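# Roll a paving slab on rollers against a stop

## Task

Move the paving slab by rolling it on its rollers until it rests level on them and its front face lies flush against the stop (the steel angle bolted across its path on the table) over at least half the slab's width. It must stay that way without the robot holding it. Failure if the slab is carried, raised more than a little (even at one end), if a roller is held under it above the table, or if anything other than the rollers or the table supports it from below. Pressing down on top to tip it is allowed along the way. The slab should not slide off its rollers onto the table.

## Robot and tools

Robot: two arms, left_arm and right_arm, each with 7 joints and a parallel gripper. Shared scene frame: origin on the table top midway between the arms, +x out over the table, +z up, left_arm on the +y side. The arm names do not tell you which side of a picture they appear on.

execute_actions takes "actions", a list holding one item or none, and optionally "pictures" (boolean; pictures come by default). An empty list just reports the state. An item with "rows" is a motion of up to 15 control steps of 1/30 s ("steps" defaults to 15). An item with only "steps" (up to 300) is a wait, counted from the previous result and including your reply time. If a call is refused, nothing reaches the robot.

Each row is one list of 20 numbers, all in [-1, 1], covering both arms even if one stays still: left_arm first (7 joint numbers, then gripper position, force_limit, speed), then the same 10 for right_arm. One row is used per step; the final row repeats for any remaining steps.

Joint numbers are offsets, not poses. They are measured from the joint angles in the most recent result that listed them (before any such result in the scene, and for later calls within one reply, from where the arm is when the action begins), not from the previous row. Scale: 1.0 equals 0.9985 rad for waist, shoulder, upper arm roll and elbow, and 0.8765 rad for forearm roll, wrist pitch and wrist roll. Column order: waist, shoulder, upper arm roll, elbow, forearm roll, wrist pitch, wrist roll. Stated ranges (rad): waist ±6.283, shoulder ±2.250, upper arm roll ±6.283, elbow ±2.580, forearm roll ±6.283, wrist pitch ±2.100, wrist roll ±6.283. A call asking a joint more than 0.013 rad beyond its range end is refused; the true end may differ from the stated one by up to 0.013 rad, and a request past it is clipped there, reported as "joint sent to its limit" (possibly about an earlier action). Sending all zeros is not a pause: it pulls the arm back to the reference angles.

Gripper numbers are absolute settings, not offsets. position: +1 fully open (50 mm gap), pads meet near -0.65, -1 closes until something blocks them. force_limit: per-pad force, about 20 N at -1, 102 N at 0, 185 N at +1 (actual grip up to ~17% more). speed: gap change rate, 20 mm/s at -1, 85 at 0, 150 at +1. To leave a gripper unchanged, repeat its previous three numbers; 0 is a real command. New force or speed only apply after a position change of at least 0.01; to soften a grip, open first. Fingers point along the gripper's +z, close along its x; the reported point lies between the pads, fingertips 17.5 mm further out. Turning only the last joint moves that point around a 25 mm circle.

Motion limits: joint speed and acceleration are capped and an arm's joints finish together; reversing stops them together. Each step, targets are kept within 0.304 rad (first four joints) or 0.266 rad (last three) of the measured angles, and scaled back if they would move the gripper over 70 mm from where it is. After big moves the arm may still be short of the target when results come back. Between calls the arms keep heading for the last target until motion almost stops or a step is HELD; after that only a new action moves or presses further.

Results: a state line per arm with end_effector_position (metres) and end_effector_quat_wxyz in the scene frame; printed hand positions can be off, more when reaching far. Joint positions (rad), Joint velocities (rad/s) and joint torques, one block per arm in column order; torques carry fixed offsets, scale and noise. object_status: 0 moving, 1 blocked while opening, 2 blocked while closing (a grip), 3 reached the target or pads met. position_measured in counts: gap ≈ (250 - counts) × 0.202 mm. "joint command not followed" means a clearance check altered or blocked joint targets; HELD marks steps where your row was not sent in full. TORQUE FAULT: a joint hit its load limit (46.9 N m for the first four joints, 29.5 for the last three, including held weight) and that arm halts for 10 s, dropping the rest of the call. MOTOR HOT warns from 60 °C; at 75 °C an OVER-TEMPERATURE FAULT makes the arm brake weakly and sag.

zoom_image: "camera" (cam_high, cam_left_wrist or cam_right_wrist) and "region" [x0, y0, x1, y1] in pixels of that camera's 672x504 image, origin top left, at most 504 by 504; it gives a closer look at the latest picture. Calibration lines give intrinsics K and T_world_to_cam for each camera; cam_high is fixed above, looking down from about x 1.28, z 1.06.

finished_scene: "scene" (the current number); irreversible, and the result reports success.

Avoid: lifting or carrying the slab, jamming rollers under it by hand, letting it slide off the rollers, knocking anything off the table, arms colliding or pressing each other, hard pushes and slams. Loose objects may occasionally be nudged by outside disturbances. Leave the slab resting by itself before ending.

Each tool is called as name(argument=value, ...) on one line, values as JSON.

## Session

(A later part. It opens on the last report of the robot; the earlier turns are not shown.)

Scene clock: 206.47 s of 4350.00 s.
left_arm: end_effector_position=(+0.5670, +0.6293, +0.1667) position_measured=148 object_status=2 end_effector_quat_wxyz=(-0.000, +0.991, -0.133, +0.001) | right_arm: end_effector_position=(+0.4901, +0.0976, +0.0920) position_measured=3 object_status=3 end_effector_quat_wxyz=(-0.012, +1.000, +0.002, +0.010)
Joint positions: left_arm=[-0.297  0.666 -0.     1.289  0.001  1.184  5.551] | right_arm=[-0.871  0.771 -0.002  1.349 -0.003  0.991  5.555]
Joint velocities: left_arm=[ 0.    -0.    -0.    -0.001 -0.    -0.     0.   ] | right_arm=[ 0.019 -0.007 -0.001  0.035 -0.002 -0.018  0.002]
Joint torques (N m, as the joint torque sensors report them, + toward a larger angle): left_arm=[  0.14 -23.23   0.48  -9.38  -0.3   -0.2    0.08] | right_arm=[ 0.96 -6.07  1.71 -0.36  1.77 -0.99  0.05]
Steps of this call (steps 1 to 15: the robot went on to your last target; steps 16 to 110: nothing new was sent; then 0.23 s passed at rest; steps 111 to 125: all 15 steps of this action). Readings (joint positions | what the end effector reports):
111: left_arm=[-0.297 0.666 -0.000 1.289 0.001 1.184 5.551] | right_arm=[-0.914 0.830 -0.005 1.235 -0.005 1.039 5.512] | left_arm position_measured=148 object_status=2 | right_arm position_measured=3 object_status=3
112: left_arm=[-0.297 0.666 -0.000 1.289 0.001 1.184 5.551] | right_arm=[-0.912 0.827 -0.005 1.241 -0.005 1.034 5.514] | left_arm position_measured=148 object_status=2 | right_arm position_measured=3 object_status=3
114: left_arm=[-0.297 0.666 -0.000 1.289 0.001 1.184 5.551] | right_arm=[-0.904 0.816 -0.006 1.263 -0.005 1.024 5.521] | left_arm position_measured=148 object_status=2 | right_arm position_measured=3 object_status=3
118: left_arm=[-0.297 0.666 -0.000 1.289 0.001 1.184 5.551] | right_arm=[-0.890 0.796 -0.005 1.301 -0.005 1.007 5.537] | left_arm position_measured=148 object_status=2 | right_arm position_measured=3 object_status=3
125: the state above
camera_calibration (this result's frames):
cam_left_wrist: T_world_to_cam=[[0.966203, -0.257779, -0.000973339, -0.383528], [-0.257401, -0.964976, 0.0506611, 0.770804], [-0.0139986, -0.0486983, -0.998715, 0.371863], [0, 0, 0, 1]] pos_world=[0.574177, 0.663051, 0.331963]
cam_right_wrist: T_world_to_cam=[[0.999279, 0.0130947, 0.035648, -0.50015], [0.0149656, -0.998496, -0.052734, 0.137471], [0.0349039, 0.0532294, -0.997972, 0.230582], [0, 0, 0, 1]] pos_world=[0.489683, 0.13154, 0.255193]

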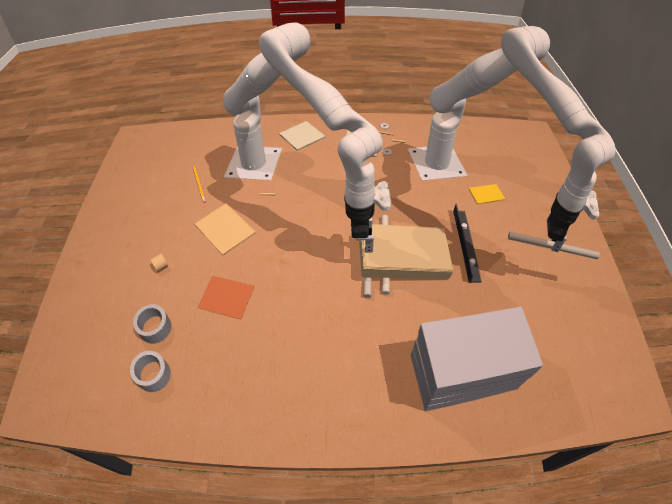

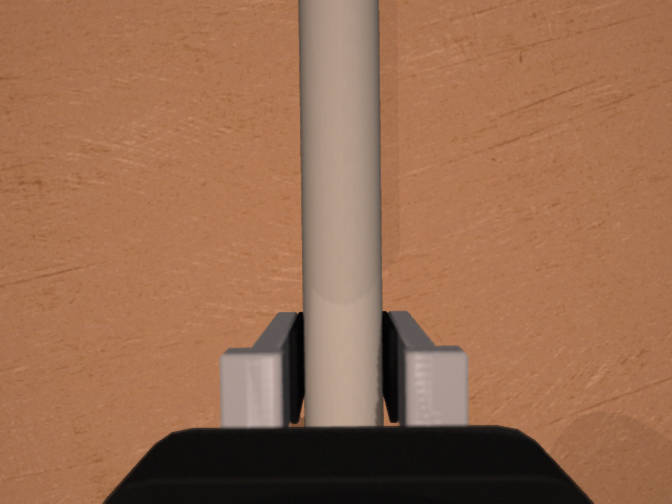

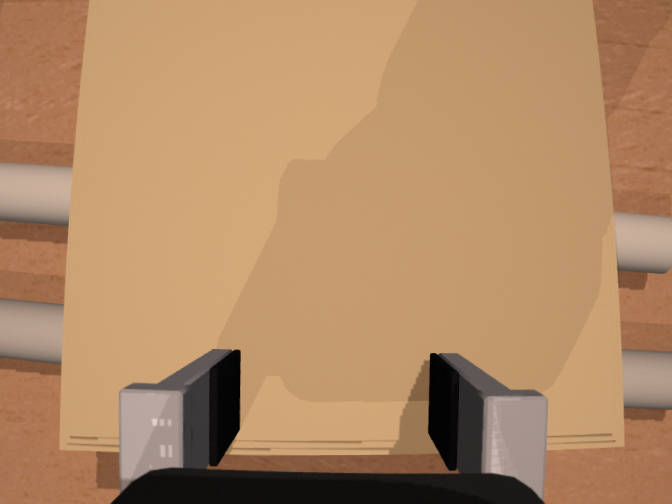

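execute_actions(actions=[{"rows":[[0,0,0,0,0,0,0,-1,-0.5,1, 0.02,0.006,0.002,0.046,0.004,-0.024,0.019,1,0,1],[0,0,0,0,0,0,0,-1,-0.5,1, 0.02,0.006,0.002,0.046,0.004,-0.024,0.019,1,0,1],[0,0,0,0,0,0,0,-1,-0.5,1, 0.02,0.006,0.002,0.046,0.004,-0.024,0.019,1,0,1],[0,0,0,0,0,0,0,-1,-0.5,1, 0.02,0.006,0.002,0.046,0.004,-0.024,0.019,1,0,1],[0,0,0,0,0,0,0,-1,-0.5,1, 0.036,-0.01,0.002,0.079,0.004,-0.044,0.037,1,0,1],[0,0,0,0,0,0,0,-1,-0.5,1, 0.036,-0.01,0.002,0.079,0.004,-0.044,0.037,1,0,1],[0,0,0,0,0,0,0,-1,-0.5,1, 0.036,-0.01,0.002,0.079,0.004,-0.044,0.037,1,0,1],[0,0,0,0,0,0,0,-1,-0.5,1, 0.036,-0.01,0.002,0.079,0.004,-0.044,0.037,1,0,1],[0,0,0,0,0,0,0,-1,-0.5,1, 0.0515,-0.025,0.002,0.112,0.004,-0.064,0.056,1,0,1]],"steps":15}])

Scene clock: 210.27 s of 4350.00 s.
left_arm: end_effector_position=(+0.5670, +0.6293, +0.1667) position_measured=148 object_status=2 end_effector_quat_wxyz=(-0.000, +0.991, -0.133, +0.001) | right_arm: end_effector_position=(+0.4876, +0.0547, +0.0846) position_measured=3 object_status=3 end_effector_quat_wxyz=(-0.004, +1.000, +0.002, +0.006)
Joint positions: left_arm=[-0.297  0.666 -0.     1.289  0.001  1.184  5.551] | right_arm=[-0.821  0.734  0.002  1.455  0.001  0.939  5.605]
Joint velocities: left_arm=[ 0.    -0.     0.    -0.001  0.     0.001 -0.   ] | right_arm=[ 0.024 -0.038 -0.004  0.017 -0.012  0.018  0.005]
Joint torques (N m, as the joint torque sensors report them, + toward a larger angle): left_arm=[  0.07 -23.05   0.27  -9.44  -0.27  -0.39   0.12] | right_arm=[-0.98 -8.08 -0.77 -3.94  0.03 -2.82 -0.19]
Steps of this call (steps 1 to 15: the robot went on to your last target; steps 16 to 90: nothing new was sent; then 0.30 s passed at rest; steps 91 to 105: all 15 steps of this action). Readings (joint positions | what the end effector reports):
91: left_arm=[-0.297 0.666 -0.000 1.289 0.001 1.184 5.551] | right_arm=[-0.870 0.770 -0.004 1.351 -0.004 0.987 5.556] | left_arm position_measured=148 object_status=2 | right_arm position_measured=3 object_status=3
92: left_arm=[-0.297 0.666 -0.000 1.289 0.001 1.184 5.551] | right_arm=[-0.867 0.767 -0.005 1.356 -0.005 0.983 5.558] | left_arm position_measured=148 object_status=2 | right_arm position_measured=3 object_status=3
94: left_arm=[-0.297 0.666 -0.000 1.289 0.001 1.184 5.551] | right_arm=[-0.859 0.759 -0.007 1.373 -0.006 0.971 5.567] | left_arm position_measured=148 object_status=2 | right_arm position_measured=3 object_status=3
98: left_arm=[-0.297 0.666 -0.000 1.289 0.001 1.184 5.551] | right_arm=[-0.843 0.745 -0.004 1.410 -0.004 0.955 5.584] | left_arm position_measured=148 object_status=2 | right_arm position_measured=3 object_status=3
105: the state above
camera_calibration (this result's frames):
cam_left_wrist: T_world_to_cam=[[0.966203, -0.257781, -0.0009702, -0.383529], [-0.257403, -0.964975, 0.0506585, 0.770807], [-0.013995, -0.0486967, -0.998716, 0.37186], [0, 0, 0, 1]] pos_world=[0.574179, 0.663051, 0.331963]
cam_right_wrist: T_world_to_cam=[[0.999539, 0.0119633, 0.0279028, -0.496263], [0.013011, -0.999205, -0.0376737, 0.0940228], [0.0274299, 0.0380194, -0.9989, 0.230129], [0, 0, 0, 1]] pos_world=[0.488498, 0.0911356, 0.247266]

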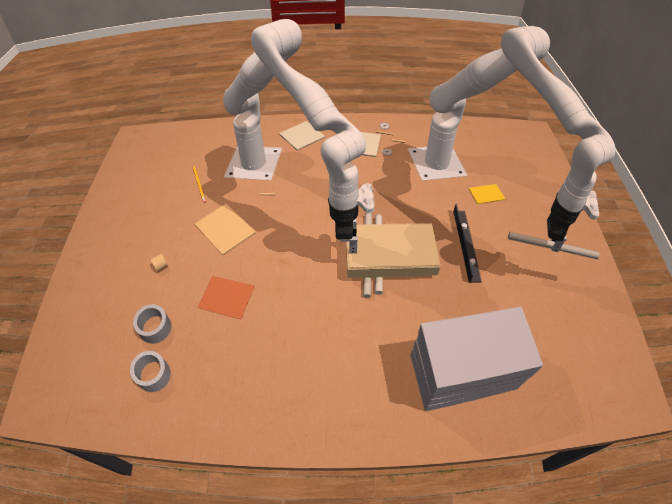

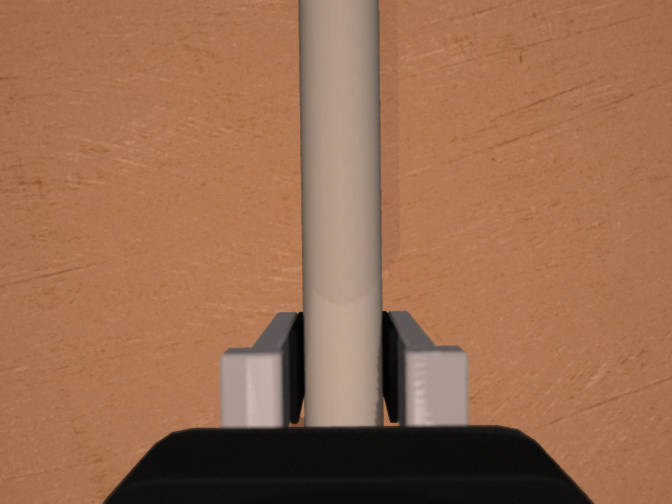

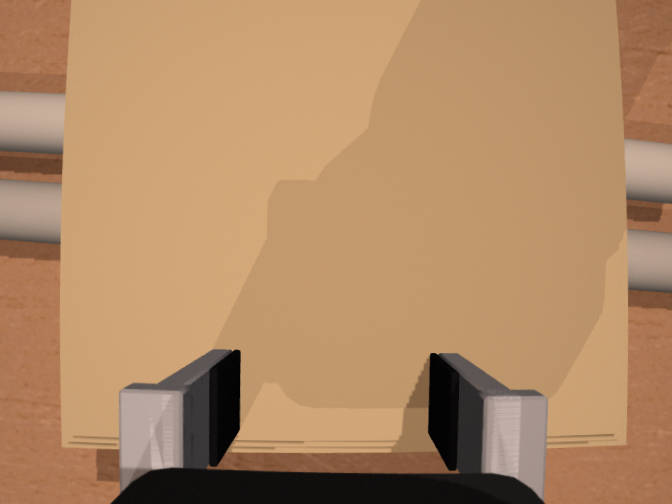

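execute_actions(actions=[])

Scene clock: 215.63 s of 4350.00 s.
left_arm: end_effector_position=(+0.5670, +0.6293, +0.1667) position_measured=148 object_status=2 end_effector_quat_wxyz=(-0.000, +0.991, -0.133, +0.001) | right_arm: end_effector_position=(+0.4878, +0.0565, +0.0846) position_measured=3 object_status=3 end_effector_quat_wxyz=(-0.006, +1.000, +0.002, +0.007)
Joint positions: left_arm=[-0.297  0.666 -0.     1.289  0.001  1.184  5.551] | right_arm=[-0.82   0.734 -0.001  1.454 -0.001  0.935  5.604]
Joint velocities: left_arm=[ 0.     0.    -0.    -0.     0.    -0.001  0.   ] | right_arm=[ 0.001  0.     0.    -0.     0.    -0.    -0.   ]
Joint torques (N m, as the joint torque sensors report them, + toward a larger angle): left_arm=[  0.18 -23.     0.28  -9.33  -0.13  -0.21   0.1 ] | right_arm=[  0.21 -12.37   0.65  -3.16   0.57  -0.51   0.01]
Steps of this call (steps 1 to 15: the robot went on to your last target; steps 16 to 90: nothing new was sent; then 2.37 s passed at rest). Readings (joint positions | what the end effector reports):
1: left_arm=[-0.297 0.666 -0.000 1.289 0.001 1.184 5.551] | right_arm=[-0.820 0.734 0.001 1.455 0.001 0.938 5.605] | left_arm position_measured=148 object_status=2 | right_arm position_measured=3 object_status=3
2: left_arm=[-0.297 0.666 -0.000 1.289 0.001 1.184 5.551] | right_arm=[-0.820 0.733 0.001 1.455 0.000 0.937 5.605] | left_arm position_measured=148 object_status=2 | right_arm position_measured=3 object_status=3
4: left_arm=[-0.297 0.666 -0.000 1.289 0.001 1.184 5.551] | right_arm=[-0.820 0.734 -0.000 1.455 -0.001 0.936 5.605] | left_arm position_measured=148 object_status=2 | right_arm position_measured=3 object_status=3
8: left_arm=[-0.297 0.666 -0.000 1.289 0.001 1.184 5.551] | right_arm=[-0.820 0.734 -0.001 1.454 -0.001 0.935 5.604] | left_arm position_measured=148 object_status=2 | right_arm position_measured=3 object_status=3
90: the state above
All arms were judged still, so your last target was given up. Only a new action makes them travel on or press farther. Fingers that are still opening or closing keep moving.
camera_calibration (this result's frames):
cam_left_wrist: T_world_to_cam=[[0.966203, -0.257781, -0.000970338, -0.383529], [-0.257403, -0.964975, 0.0506586, 0.770807], [-0.0139952, -0.0486968, -0.998716, 0.37186], [0, 0, 0, 1]] pos_world=[0.574179, 0.663051, 0.331963]
cam_right_wrist: T_world_to_cam=[[0.999515, 0.0118093, 0.0288111, -0.496464], [0.0130143, -0.999033, -0.0420015, 0.0961753], [0.0282872, 0.0423561, -0.998702, 0.229405], [0, 0, 0, 1]] pos_world=[0.488483, 0.0922285, 0.24745]

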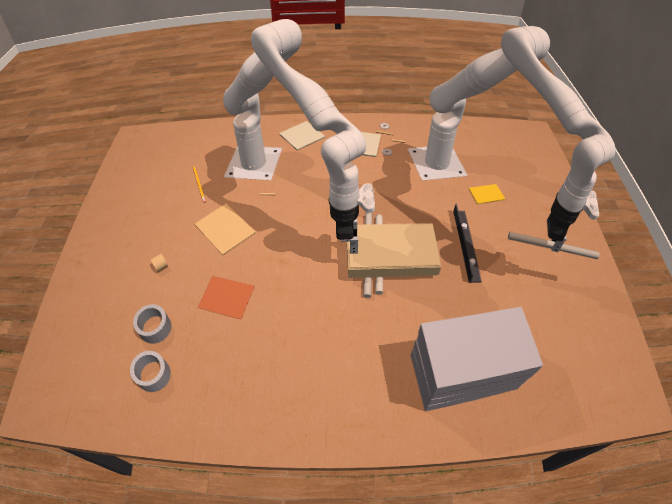

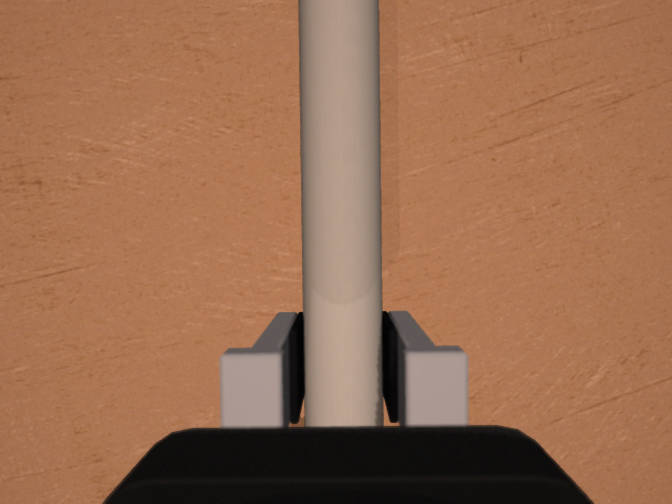

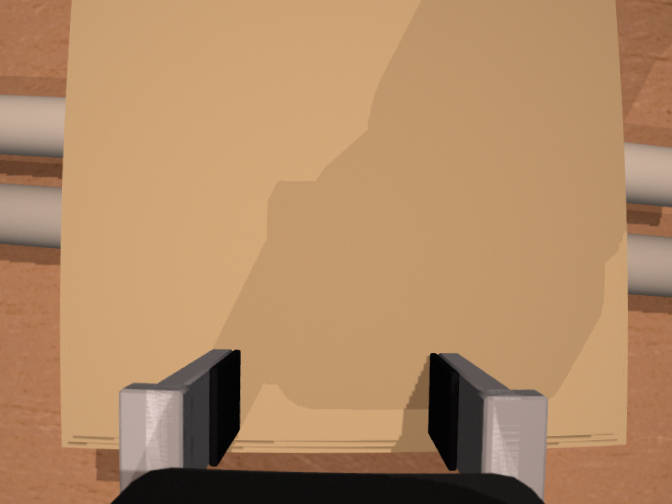

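execute_actions(actions=[{"rows":[[0.25,-0.119,0,0.286,0,-0.188,-0.33,-1,-0.5,1, 0,0.012,0,0.007,0,0,0,1,0,1]],"steps":15}], pictures=false)

execute_actions(actions=[{"steps":15}], pictures=false)

Scene clock: 227.97 s of 4350.00 s.
left_arm: end_effector_position=(+0.5552, +0.4793, +0.1476) position_measured=148 object_status=2 end_effector_quat_wxyz=(+0.002, +0.922, -0.387, +0.000) | right_arm: end_effector_position=(+0.4877, +0.0566, +0.0846) position_measured=3 object_status=3 end_effector_quat_wxyz=(-0.006, +1.000, +0.001, +0.006)
Joint positions: left_arm=[-0.055  0.552  0.003  1.568  0.003  1.023  5.267] | right_arm=[-0.82   0.734 -0.001  1.455 -0.002  0.935  5.604]
Joint velocities: left_arm=[ 0.13  -0.055  0.009  0.185  0.002 -0.104 -0.195] | right_arm=[ 0.  0. -0. -0. -0.  0. -0.]
Joint torques (N m, as the joint torque sensors report them, + toward a larger angle): left_arm=[ -3.76 -20.06  -2.37  -9.99  -0.64  -0.65   0.09] | right_arm=[ -0.27 -13.06   0.04  -3.05   0.31  -0.07   0.22]
Steps of this call (steps 1 to 90: nothing new was sent; then 8.83 s passed at rest; steps 91 to 105: all 15 steps of this action). Readings (joint positions | what the end effector reports):
91: left_arm=[-0.295 0.666 -0.001 1.290 0.001 1.183 5.551] | right_arm=[-0.820 0.734 -0.001 1.454 -0.001 0.935 5.604] | left_arm position_measured=148 object_status=2 | right_arm position_measured=3 object_status=3
92: left_arm=[-0.290 0.663 -0.002 1.296 0.000 1.180 5.546] | right_arm=[-0.820 0.734 -0.001 1.455 -0.001 0.935 5.604] | left_arm position_measured=148 object_status=2 | right_arm position_measured=3 object_status=3
94: left_arm=[-0.265 0.650 -0.004 1.323 -0.000 1.164 5.522] | right_arm=[-0.820 0.734 -0.001 1.455 -0.001 0.935 5.604] | left_arm position_measured=148 object_status=2 | right_arm position_measured=3 object_status=3
98: left_arm=[-0.174 0.607 -0.001 1.425 0.001 1.105 5.419] | right_arm=[-0.820 0.734 -0.001 1.455 -0.002 0.935 5.604] | left_arm position_measured=148 object_status=2 | right_arm position_measured=3 object_status=3
105: the state above

Scene clock: 228.47 s of 4350.00 s.
left_arm: end_effector_position=(+0.5546, +0.4769, +0.1484) position_measured=148 object_status=2 end_effector_quat_wxyz=(+0.000, +0.920, -0.392, +0.000) | right_arm: end_effector_position=(+0.4877, +0.0566, +0.0846) position_measured=3 object_status=3 end_effector_quat_wxyz=(-0.006, +1.000, +0.001, +0.006)
Joint positions: left_arm=[-0.047  0.547 -0.     1.575  0.001  1.019  5.262] | right_arm=[-0.82   0.734 -0.001  1.455 -0.002  0.935  5.604]
Joint velocities: left_arm=[ 0.001 -0.001  0.001  0.    -0.    -0.     0.   ] | right_arm=[-0.001 -0.     0.    -0.     0.    -0.    -0.   ]
Joint torques (N m, as the joint torque sensors report them, + toward a larger angle): left_arm=[  0.37 -20.44   0.58  -8.64  -0.24  -0.35   0.16] | right_arm=[ -0.19 -13.1   -0.03  -2.89   0.19  -0.19   0.1 ]
Steps of this call (steps 1 to 15: the robot went on to your last target). Readings (joint positions | what the end effector reports):
1: left_arm=[-0.053 0.552 0.003 1.572 0.003 1.021 5.263] | right_arm=[-0.820 0.734 -0.001 1.455 -0.002 0.935 5.604] | left_arm position_measured=148 object_status=2 | right_arm position_measured=3 object_status=3
2: left_arm=[-0.052 0.551 0.002 1.573 0.002 1.020 5.262] | right_arm=[-0.820 0.734 -0.001 1.455 -0.002 0.935 5.604] | left_arm position_measured=148 object_status=2 | right_arm position_measured=3 object_status=3
4: left_arm=[-0.050 0.550 0.000 1.574 0.001 1.019 5.262] | right_arm=[-0.820 0.734 -0.001 1.455 -0.002 0.935 5.604] | left_arm position_measured=148 object_status=2 | right_arm position_measured=3 object_status=3
8: left_arm=[-0.048 0.548 -0.000 1.575 0.001 1.019 5.262] | right_arm=[-0.820 0.734 -0.001 1.455 -0.002 0.935 5.604] | left_arm position_measured=148 object_status=2 | right_arm position_measured=3 object_status=3
15: the state above
All arms were judged still, so your last target was given up. Only a new action makes them travel on or press farther. Fingers that are still opening or closing keep moving.

execute_actions(actions=[{"rows":[[0.2504,-0.1195,0,0.286,0,-0.189,-0.549,-1,-0.5,1, 0,0.012,0,0.006,0,0,0,1,0,1]],"steps":15}], pictures=false)

execute_actions(actions=[{"steps":20}])

Scene clock: 230.40 s of 4350.00 s.
left_arm: end_effector_position=(+0.4966, +0.3508, +0.1307) position_measured=148 object_status=2 end_effector_quat_wxyz=(+0.001, +0.745, -0.667, -0.000) | right_arm: end_effector_position=(+0.4877, +0.0566, +0.0846) position_measured=3 object_status=3 end_effector_quat_wxyz=(-0.007, +1.000, +0.001, +0.006)
Joint positions: left_arm=[0.184 0.437 0.    1.841 0.002 0.865 4.838] | right_arm=[-0.819  0.734 -0.001  1.454 -0.002  0.935  5.604]
Joint velocities: left_arm=[ 0.274 -0.131  0.021  0.337  0.011 -0.188 -1.016] | right_arm=[ 0.    -0.    -0.001  0.     0.    -0.    -0.   ]
Joint torques (N m, as the joint torque sensors report them, + toward a larger angle): left_arm=[ -1.7  -17.23  -0.48  -8.39  -0.56  -0.54   0.44] | right_arm=[ -0.13 -13.17   0.28  -3.28  -0.04  -0.39   0.14]
Steps of this call (steps 1 to 43: nothing new was sent; steps 44 to 58: all 15 steps of this action). Readings (joint positions | what the end effector reports):
44: left_arm=[-0.046 0.547 -0.001 1.576 0.001 1.018 5.261] | right_arm=[-0.820 0.734 -0.001 1.454 -0.002 0.935 5.604] | left_arm position_measured=148 object_status=2 | right_arm position_measured=3 object_status=3
45: left_arm=[-0.040 0.544 -0.002 1.581 0.001 1.015 5.257] | right_arm=[-0.819 0.734 -0.001 1.454 -0.002 0.935 5.604] | left_arm position_measured=148 object_status=2 | right_arm position_measured=3 object_status=3
47: left_arm=[-0.014 0.531 -0.004 1.608 0.000 0.999 5.232] | right_arm=[-0.819 0.734 -0.001 1.454 -0.002 0.935 5.604] | left_arm position_measured=148 object_status=2 | right_arm position_measured=3 object_status=3
51: left_arm=[0.078 0.487 -0.001 1.712 0.001 0.939 5.118] | right_arm=[-0.819 0.734 -0.001 1.454 -0.002 0.935 5.604] | left_arm position_measured=148 object_status=2 | right_arm position_measured=3 object_status=3
58: the state above

Scene clock: 231.07 s of 4350.00 s.
left_arm: end_effector_position=(+0.4908, +0.3417, +0.1299) position_measured=148 object_status=2 end_effector_quat_wxyz=(-0.001, -0.719, +0.695, -0.000) | right_arm: end_effector_position=(+0.4877, +0.0566, +0.0846) position_measured=3 object_status=3 end_effector_quat_wxyz=(-0.007, +1.000, +0.001, +0.006)
Joint positions: left_arm=[ 0.203  0.428 -0.     1.86   0.001  0.853  4.781] | right_arm=[-0.819  0.734 -0.001  1.454 -0.002  0.935  5.604]
Joint velocities: left_arm=[ 0.    -0.     0.    -0.    -0.    -0.001 -0.   ] | right_arm=[ 0.001  0.     0.    -0.     0.     0.    -0.   ]
Joint torques (N m, as the joint torque sensors report them, + toward a larger angle): left_arm=[  0.38 -17.13   0.27  -7.15  -0.13  -0.23  -0.04] | right_arm=[ -0.19 -13.25   0.47  -3.58   0.05  -0.37   0.1 ]
Steps of this call (steps 1 to 20: the robot went on to your last target). Readings (joint positions | what the end effector reports):
1: left_arm=[0.192 0.434 0.001 1.850 0.002 0.860 4.809] | right_arm=[-0.819 0.734 -0.001 1.454 -0.002 0.935 5.604] | left_arm position_measured=148 object_status=2 | right_arm position_measured=3 object_status=3
2: left_arm=[0.196 0.432 0.002 1.856 0.002 0.856 4.791] | right_arm=[-0.819 0.734 -0.001 1.454 -0.002 0.935 5.604] | left_arm position_measured=148 object_status=2 | right_arm position_measured=3 object_status=3
4: left_arm=[0.199 0.431 0.001 1.860 0.002 0.854 4.781] | right_arm=[-0.819 0.734 -0.001 1.454 -0.002 0.935 5.604] | left_arm position_measured=148 object_status=2 | right_arm position_measured=3 object_status=3
8: left_arm=[0.202 0.429 -0.000 1.860 0.001 0.854 4.781] | right_arm=[-0.819 0.734 -0.001 1.454 -0.002 0.935 5.604] | left_arm position_measured=148 object_status=2 | right_arm position_measured=3 object_status=3
20: the state above
camera_calibration (this result's frames):
cam_left_wrist: T_world_to_cam=[[0.0404297, -0.999179, -0.00245829, 0.323785], [-0.99784, -0.0405027, 0.0517157, 0.522898], [-0.0517728, 0.000362136, -0.998659, 0.321788], [0, 0, 0, 1]] pos_world=[0.525338, 0.344582, 0.29511]
cam_right_wrist: T_world_to_cam=[[0.999555, 0.0103312, 0.027986, -0.496317], [0.0115272, -0.999012, -0.0429176, 0.0970623], [0.027515, 0.0432211, -0.998687, 0.229764], [0, 0, 0, 1]] pos_world=[0.488655, 0.0921633, 0.247518]

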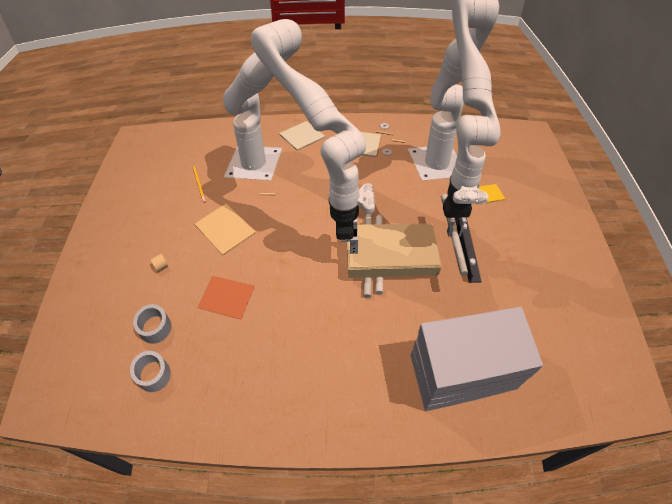

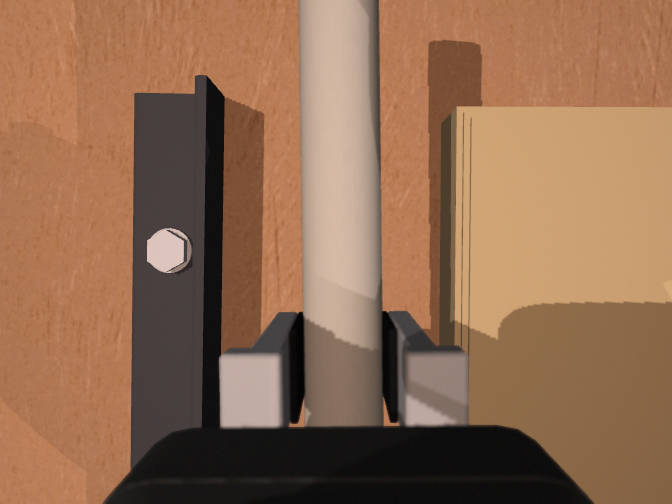

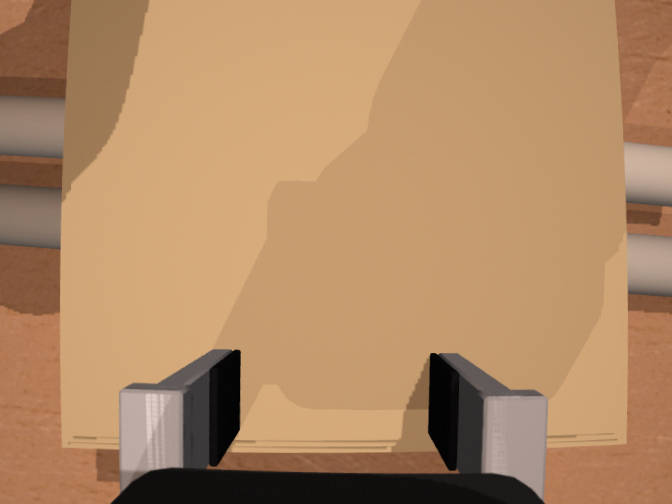

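execute_actions(actions=[{"rows":[[-0.0145,0.12,0,0.065,0,-0.21,-0.0165,-1,-0.5,1, 0,0.012,0,0.007,0,0,0,1,0,1]],"steps":15}], pictures=false)

execute_actions(actions=[{"steps":10}])

Scene clock: 236.80 s of 4350.00 s.
left_arm: end_effector_position=(+0.4939, +0.3476, +0.0668) position_measured=148 object_status=2 end_effector_quat_wxyz=(-0.000, -0.719, +0.695, -0.000) | right_arm: end_effector_position=(+0.4877, +0.0566, +0.0846) position_measured=3 object_status=3 end_effector_quat_wxyz=(-0.007, +1.000, +0.000, +0.006)
Joint positions: left_arm=[ 0.189  0.547 -0.     1.925  0.001  0.669  4.766] | right_arm=[-0.819  0.734 -0.001  1.454 -0.003  0.935  5.604]
Joint velocities: left_arm=[-0.002  0.012 -0.001  0.002 -0.001  0.001  0.001] | right_arm=[ 0.     0.    -0.001 -0.    -0.    -0.    -0.   ]
Joint torques (N m, as the joint torque sensors report them, + toward a larger angle): left_arm=[  0.29 -18.     0.13  -6.69  -0.17  -0.23   0.12] | right_arm=[ -0.24 -13.11   0.12  -3.17   0.01  -0.12   0.08]
Steps of this call (steps 1 to 15: the robot went on to your last target; steps 16 to 90: nothing new was sent; then 2.23 s passed at rest; steps 91 to 105: all 15 steps of this action). Readings (joint positions | what the end effector reports):
91: left_arm=[0.203 0.429 -0.000 1.861 0.001 0.852 4.781] | right_arm=[-0.819 0.734 -0.001 1.454 -0.002 0.935 5.604] | left_arm position_measured=148 object_status=2 | right_arm position_measured=3 object_status=3
92: left_arm=[0.202 0.436 0.000 1.863 0.001 0.844 4.780] | right_arm=[-0.819 0.734 -0.001 1.454 -0.003 0.935 5.604] | left_arm position_measured=148 object_status=2 | right_arm position_measured=3 object_status=3
94: left_arm=[0.198 0.465 0.000 1.877 0.002 0.803 4.777] | right_arm=[-0.819 0.734 -0.001 1.454 -0.003 0.935 5.604] | left_arm position_measured=148 object_status=2 | right_arm position_measured=3 object_status=3
98: left_arm=[0.190 0.536 -0.001 1.919 0.001 0.687 4.768] | right_arm=[-0.819 0.734 -0.001 1.454 -0.003 0.935 5.604] | left_arm position_measured=148 object_status=2 | right_arm position_measured=3 object_status=3
105: the state above

Scene clock: 237.13 s of 4350.00 s.
left_arm: end_effector_position=(+0.4936, +0.3476, +0.0663) position_measured=148 object_status=2 end_effector_quat_wxyz=(-0.001, -0.719, +0.695, +0.000) | right_arm: end_effector_position=(+0.4877, +0.0566, +0.0846) position_measured=3 object_status=3 end_effector_quat_wxyz=(-0.007, +1.000, +0.000, +0.006)
Joint positions: left_arm=[ 0.188  0.548 -0.     1.925  0.001  0.669  4.766] | right_arm=[-0.819  0.734 -0.001  1.454 -0.003  0.935  5.604]
Joint velocities: left_arm=[-0.     0.001  0.    -0.001 -0.     0.     0.001] | right_arm=[ 0. -0. -0. -0.  0.  0. -0.]
Joint torques (N m, as the joint torque sensors report them, + toward a larger angle): left_arm=[  0.18 -17.96   0.3   -6.31  -0.12  -0.11   0.04] | right_arm=[ -0.19 -13.21   0.21  -3.03   0.22  -0.25   0.13]
Steps of this call (steps 1 to 10: the robot went on to your last target). Readings (joint positions | what the end effector reports):
1: left_arm=[0.189 0.547 -0.000 1.925 0.001 0.669 4.766] | right_arm=[-0.819 0.734 -0.001 1.454 -0.003 0.935 5.604] | left_arm position_measured=148 object_status=2 | right_arm position_measured=3 object_status=3
2: left_arm=[0.189 0.547 -0.000 1.925 0.001 0.669 4.766] | right_arm=[-0.819 0.734 -0.001 1.454 -0.003 0.935 5.604] | left_arm position_measured=148 object_status=2 | right_arm position_measured=3 object_status=3
4: left_arm=[0.188 0.548 -0.000 1.925 0.001 0.669 4.766] | right_arm=[-0.819 0.734 -0.001 1.454 -0.003 0.935 5.604] | left_arm position_measured=148 object_status=2 | right_arm position_measured=3 object_status=3
8: left_arm=[0.188 0.548 -0.000 1.925 0.001 0.669 4.766] | right_arm=[-0.819 0.734 -0.001 1.454 -0.003 0.935 5.604] | left_arm position_measured=148 object_status=2 | right_arm position_measured=3 object_status=3
10: the state above
camera_calibration (this result's frames):
cam_left_wrist: T_world_to_cam=[[0.0406015, -0.999172, -0.00269125, 0.329403], [-0.997803, -0.0406867, 0.052292, 0.529251], [-0.0523582, 0.000562204, -0.998628, 0.258632], [0, 0, 0, 1]] pos_world=[0.528256, 0.350518, 0.231488]
cam_right_wrist: T_world_to_cam=[[0.999574, 0.00949662, 0.0275984, -0.496231], [0.0106872, -0.999004, -0.0433168, 0.0974509], [0.0271595, 0.0435932, -0.99868, 0.229893], [0, 0, 0, 1]] pos_world=[0.488735, 0.0920446, 0.247506]

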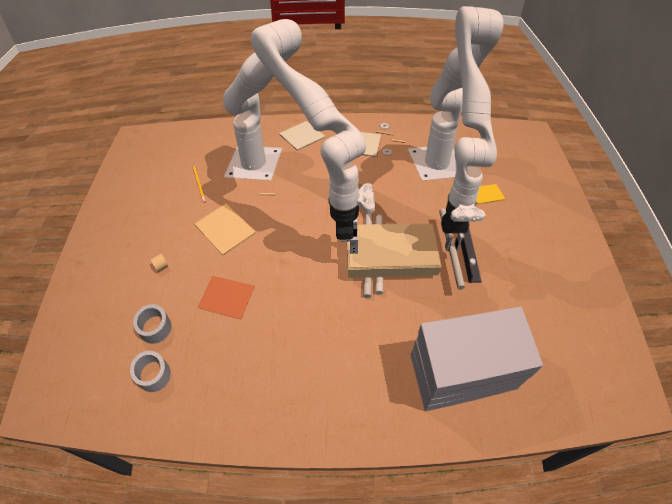

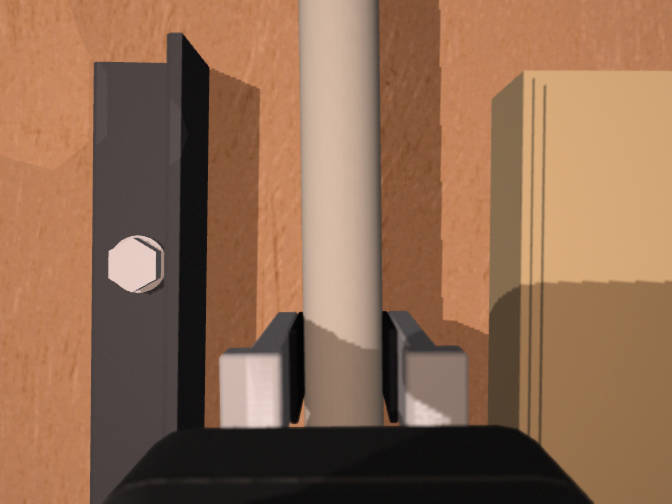

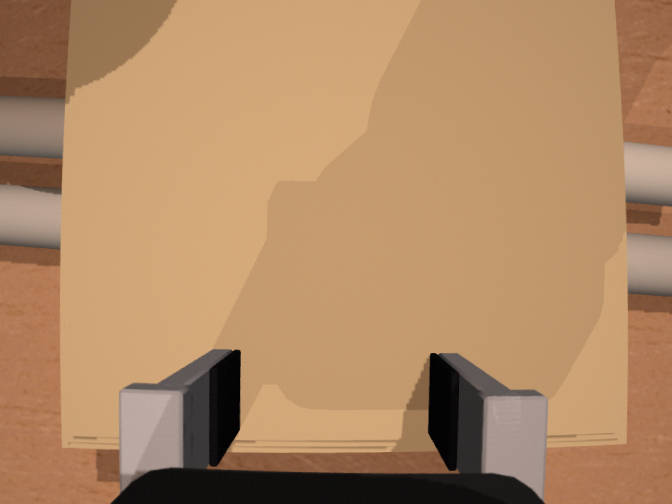

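execute_actions(actions=[{"rows":[[0,0.02,0,0.011,0,-0.035,0,-1,-0.5,1, 0,0.012,0,0.007,0,0,0,1,0,1],[0,0.04,0,0.021,0,-0.07,0,-1,-0.5,1, 0,0.012,0,0.007,0,0,0,1,0,1],[0,0.06,0,0.032,0,-0.105,0,-1,-0.5,1, 0,0.012,0,0.007,0,0,0,1,0,1],[0,0.082,0,0.0435,0,-0.144,0,-1,-0.5,1, 0,0.012,0,0.007,0,0,0,1,0,1]],"steps":15}], pictures=false)

execute_actions(actions=[{"steps":10}])

Scene clock: 240.27 s of 4350.00 s.
left_arm: end_effector_position=(+0.4904, +0.3478, +0.0251) position_measured=148 object_status=2 end_effector_quat_wxyz=(-0.000, -0.719, +0.695, -0.000) | right_arm: end_effector_position=(+0.4877, +0.0565, +0.0846) position_measured=3 object_status=3 end_effector_quat_wxyz=(-0.007, +1.000, +0.000, +0.006)
Joint positions: left_arm=[ 0.188  0.629 -0.     1.969  0.001  0.543  4.766] | right_arm=[-0.819  0.734 -0.001  1.454 -0.004  0.935  5.604]
Joint velocities: left_arm=[-0.     0.007 -0.     0.001  0.     0.001 -0.001] | right_arm=[-0.001 -0.    -0.     0.    -0.     0.     0.   ]
Joint torques (N m, as the joint torque sensors report them, + toward a larger angle): left_arm=[  0.31 -18.33   0.64  -5.31  -0.04  -0.21  -0.08] | right_arm=[ -0.11 -12.79   0.27  -3.19   0.3   -0.02   0.25]
Steps of this call (steps 1 to 15: the robot went on to your last target; steps 16 to 79: nothing new was sent; steps 80 to 94: all 15 steps of this action). Readings (joint positions | what the end effector reports):
80: left_arm=[0.188 0.549 -0.000 1.926 0.001 0.668 4.766] | right_arm=[-0.819 0.734 -0.001 1.454 -0.003 0.935 5.604] | left_arm position_measured=148 object_status=2 | right_arm position_measured=3 object_status=3
81: left_arm=[0.188 0.556 -0.000 1.928 0.001 0.660 4.766] | right_arm=[-0.819 0.734 -0.001 1.454 -0.003 0.935 5.604] | left_arm position_measured=148 object_status=2 | right_arm position_measured=3 object_status=3
83: left_arm=[0.188 0.582 -0.000 1.941 0.001 0.622 4.766] | right_arm=[-0.819 0.734 -0.001 1.454 -0.004 0.935 5.604] | left_arm position_measured=148 object_status=2 | right_arm position_measured=3 object_status=3
87: left_arm=[0.188 0.625 -0.000 1.967 0.001 0.550 4.766] | right_arm=[-0.819 0.734 -0.001 1.454 -0.004 0.935 5.604] | left_arm position_measured=148 object_status=2 | right_arm position_measured=3 object_status=3
94: the state above

Scene clock: 240.60 s of 4350.00 s.
left_arm: end_effector_position=(+0.4902, +0.3478, +0.0248) position_measured=148 object_status=2 end_effector_quat_wxyz=(-0.000, -0.719, +0.695, -0.000) | right_arm: end_effector_position=(+0.4877, +0.0565, +0.0846) position_measured=3 object_status=3 end_effector_quat_wxyz=(-0.007, +1.000, +0.000, +0.006)
Joint positions: left_arm=[ 0.188  0.63  -0.     1.969  0.001  0.543  4.766] | right_arm=[-0.819  0.734 -0.001  1.454 -0.004  0.935  5.604]
Joint velocities: left_arm=[-0.     0.001 -0.     0.    -0.    -0.001  0.001] | right_arm=[-0.    -0.    -0.001  0.     0.    -0.001 -0.   ]
Joint torques (N m, as the joint torque sensors report them, + toward a larger angle): left_arm=[  0.23 -18.42   0.31  -5.16  -0.04  -0.26   0.22] | right_arm=[  0.02 -12.77  -0.01  -3.13   0.38  -0.16   0.09]
Steps of this call (steps 1 to 10: the robot went on to your last target). Readings (joint positions | what the end effector reports):
1: left_arm=[0.188 0.629 -0.000 1.969 0.001 0.543 4.766] | right_arm=[-0.819 0.734 -0.001 1.454 -0.004 0.935 5.604] | left_arm position_measured=148 object_status=2 | right_arm position_measured=3 object_status=3
2: left_arm=[0.188 0.629 -0.000 1.969 0.001 0.543 4.766] | right_arm=[-0.819 0.734 -0.001 1.454 -0.004 0.935 5.604] | left_arm position_measured=148 object_status=2 | right_arm position_measured=3 object_status=3
4: left_arm=[0.188 0.630 -0.000 1.969 0.001 0.543 4.766] | right_arm=[-0.819 0.734 -0.001 1.454 -0.004 0.935 5.604] | left_arm position_measured=148 object_status=2 | right_arm position_measured=3 object_status=3
8: left_arm=[0.188 0.630 -0.000 1.969 0.001 0.543 4.766] | right_arm=[-0.819 0.734 -0.001 1.454 -0.004 0.935 5.604] | left_arm position_measured=148 object_status=2 | right_arm position_measured=3 object_status=3
10: the state above
camera_calibration (this result's frames):
cam_left_wrist: T_world_to_cam=[[0.040695, -0.999168, -0.0027898, 0.329506], [-0.997848, -0.0407846, 0.051348, 0.528101], [-0.051419, 0.000694191, -0.998677, 0.216495], [0, 0, 0, 1]] pos_world=[0.524687, 0.35062, 0.190011]
cam_right_wrist: T_world_to_cam=[[0.999591, 0.00865393, 0.027271, -0.496175], [0.00984277, -0.998993, -0.0437655, 0.0978641], [0.0268648, 0.044016, -0.99867, 0.230006], [0, 0, 0, 1]] pos_world=[0.48883, 0.0919355, 0.247514]

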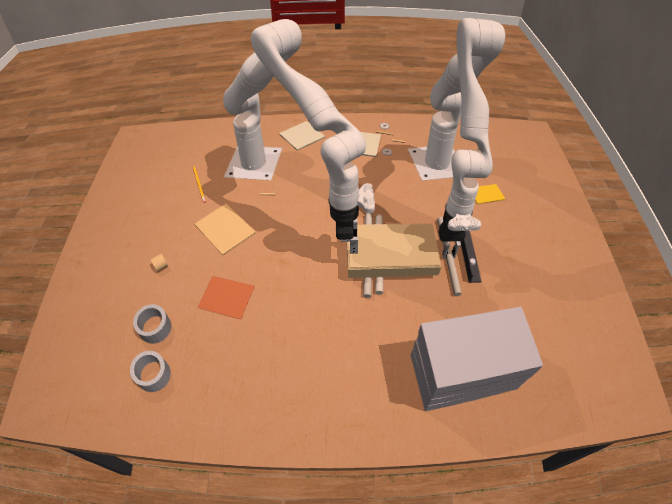

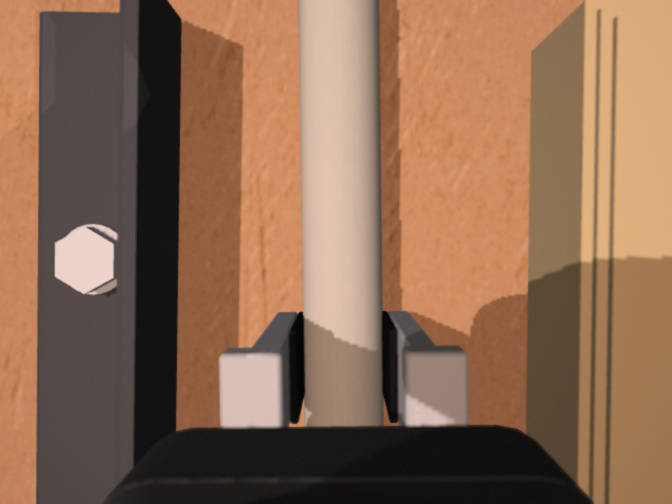

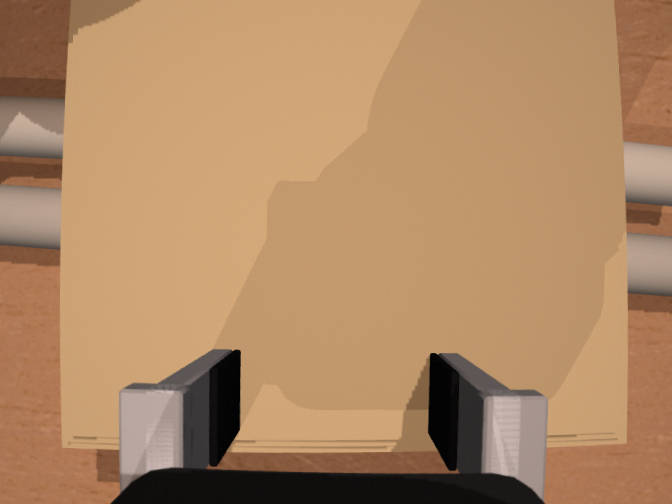

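execute_actions(actions=[{"rows":[[0,0.002,0,0,0,-0.002,0,0.4,-0.5,-1, 0,0.012,0,0.007,0,0,0,1,0,1]],"steps":15}], pictures=false)

execute_actions(actions=[{"rows":[[0,-0.04,0,-0.02,0,0.07,0,0.4,-0.5,-1, 0,0.012,0,0.007,0,0,0,1,0,1],[0,-0.04,0,-0.02,0,0.07,0,0.4,-0.5,-1, 0,0.012,0,0.007,0,0,0,1,0,1],[0,-0.1,0,-0.05,0,0.175,0,0.4,-0.5,-1, 0,0.012,0,0.007,0,0,0,1,0,1],[0,-0.1,0,-0.05,0,0.175,0,0.4,-0.5,-1, 0,0.012,0,0.007,0,0,0,1,0,1],[0,-0.2,0,-0.108,0,0.355,0,0.4,-0.5,-1, 0,0.012,0,0.007,0,0,0,1,0,1]],"steps":15}])

Scene clock: 242.70 s of 4350.00 s.
left_arm: end_effector_position=(+0.4903, +0.3478, +0.0239) position_measured=100 object_status=0 end_effector_quat_wxyz=(-0.000, -0.719, +0.695, -0.000) | right_arm: end_effector_position=(+0.4878, +0.0565, +0.0846) position_measured=3 object_status=3 end_effector_quat_wxyz=(-0.007, +1.000, -0.000, +0.006)
Joint positions: left_arm=[ 0.188  0.632 -0.     1.969  0.001  0.541  4.766] | right_arm=[-0.818  0.734 -0.001  1.455 -0.004  0.935  5.604]
Joint velocities: left_arm=[ 0.     0.    -0.     0.    -0.     0.001  0.   ] | right_arm=[-0.     0.    -0.001 -0.    -0.     0.    -0.   ]
Joint torques (N m, as the joint torque sensors report them, + toward a larger angle): left_arm=[  0.13 -17.88   0.19  -5.1   -0.27  -0.25   0.39] | right_arm=[ -0.46 -12.85   0.24  -2.9    0.24  -0.09  -0.08]
Steps of this call (steps 1 to 15: the robot went on to your last target; steps 16 to 48: nothing new was sent; steps 49 to 63: all 15 steps of this action). Readings (joint positions | what the end effector reports):
49: left_arm=[0.188 0.630 -0.000 1.969 0.001 0.543 4.766] | right_arm=[-0.819 0.734 -0.001 1.454 -0.004 0.935 5.604] | left_arm position_measured=146 object_status=0 | right_arm position_measured=3 object_status=3
50: left_arm=[0.188 0.631 -0.000 1.969 0.001 0.542 4.766] | right_arm=[-0.818 0.734 -0.001 1.455 -0.004 0.935 5.604] | left_arm position_measured=142 object_status=0 | right_arm position_measured=3 object_status=3
52: left_arm=[0.188 0.631 -0.000 1.969 0.001 0.542 4.766] | right_arm=[-0.818 0.734 -0.001 1.455 -0.004 0.935 5.604] | left_arm position_measured=136 object_status=0 | right_arm position_measured=3 object_status=3
56: left_arm=[0.188 0.632 -0.000 1.969 0.001 0.541 4.766] | right_arm=[-0.818 0.734 -0.001 1.455 -0.004 0.935 5.604] | left_arm position_measured=123 object_status=0 | right_arm position_measured=3 object_status=3
63: the state above

Scene clock: 243.20 s of 4350.00 s.
left_arm: end_effector_position=(+0.4901, +0.3476, +0.1262) position_measured=92 object_status=3 end_effector_quat_wxyz=(-0.003, -0.719, +0.695, +0.003) | right_arm: end_effector_position=(+0.4878, +0.0565, +0.0846) position_measured=3 object_status=3 end_effector_quat_wxyz=(-0.007, +1.000, -0.001, +0.006)
Joint positions: left_arm=[ 0.188  0.436 -0.     1.861  0.001  0.852  4.766] | right_arm=[-0.818  0.734 -0.001  1.455 -0.005  0.935  5.604]
Joint velocities: left_arm=[-0.    -0.033 -0.001 -0.001 -0.     0.013  0.001] | right_arm=[ 0.     0.    -0.001 -0.001  0.     0.     0.   ]
Joint torques (N m, as the joint torque sensors report them, + toward a larger angle): left_arm=[  0.27 -17.01   0.29  -7.49  -0.19  -0.33   0.03] | right_arm=[ -0.15 -12.7    0.17  -3.14   0.22   0.05   0.07]
Steps of this call (steps 1 to 15: all 15 steps of this action). Readings (joint positions | what the end effector reports):
1: left_arm=[0.188 0.631 -0.000 1.968 0.001 0.542 4.766] | right_arm=[-0.818 0.734 -0.001 1.455 -0.004 0.935 5.604] | left_arm position_measured=96 object_status=0 | right_arm position_measured=3 object_status=3
2: left_arm=[0.188 0.625 -0.000 1.966 0.001 0.549 4.766] | right_arm=[-0.818 0.734 -0.001 1.455 -0.005 0.935 5.604] | left_arm position_measured=93 object_status=0 | right_arm position_measured=3 object_status=3
4: left_arm=[0.188 0.597 -0.000 1.953 0.001 0.588 4.766] | right_arm=[-0.818 0.734 -0.001 1.455 -0.005 0.935 5.604] | left_arm position_measured=92 object_status=0 | right_arm position_measured=3 object_status=3
8: left_arm=[0.188 0.502 -0.000 1.901 0.001 0.738 4.766] | right_arm=[-0.818 0.734 -0.001 1.455 -0.005 0.935 5.604] | left_arm position_measured=92 object_status=0 | right_arm position_measured=3 object_status=3
15: the state above
camera_calibration (this result's frames):
cam_left_wrist: T_world_to_cam=[[0.0403385, -0.999182, -0.00288551, 0.329827], [-0.997428, -0.0404386, 0.0591802, 0.521449], [-0.0592485, 0.00049085, -0.998243, 0.321674], [0, 0, 0, 1]] pos_world=[0.525862, 0.350486, 0.291202]
cam_right_wrist: T_world_to_cam=[[0.999621, 0.00696903, 0.026623, -0.496066], [0.00815427, -0.998968, -0.0446735, 0.0986942], [0.0262842, 0.0448737, -0.998647, 0.230229], [0, 0, 0, 1]] pos_world=[0.489022, 0.0917182, 0.247533]

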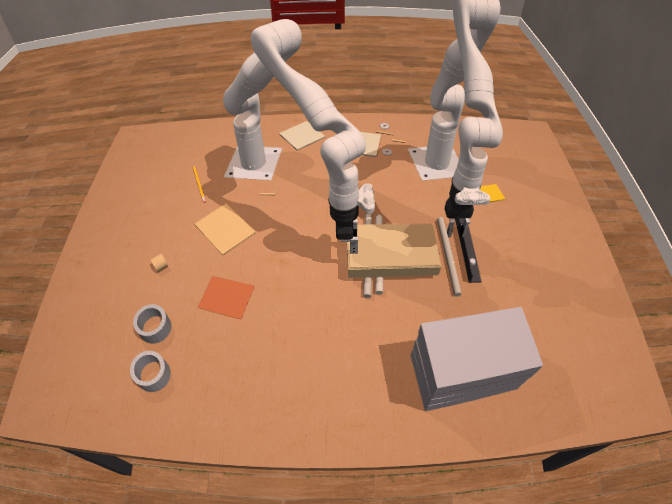

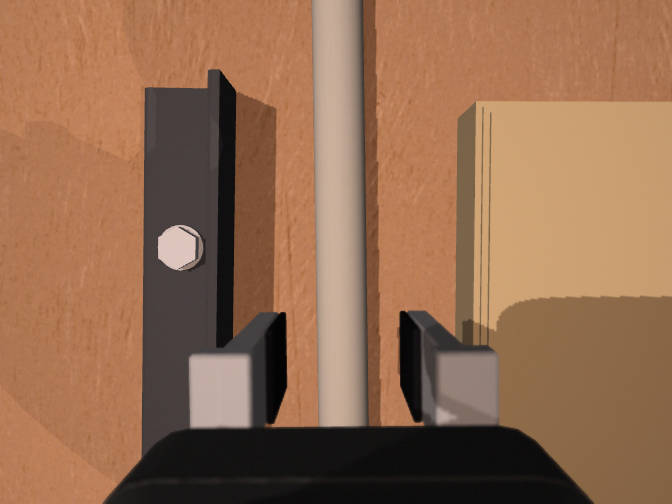

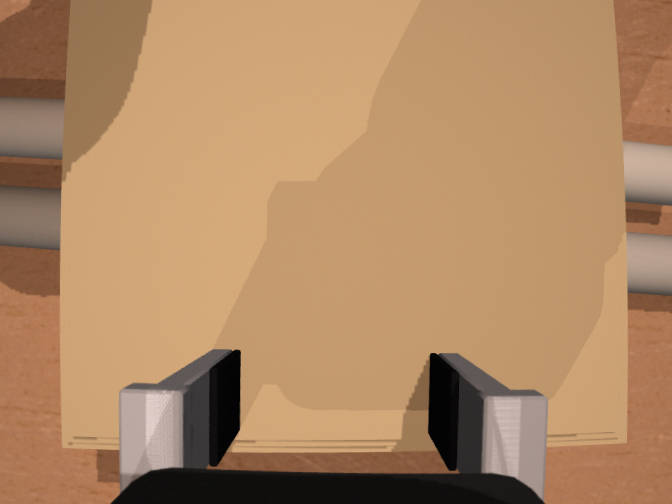

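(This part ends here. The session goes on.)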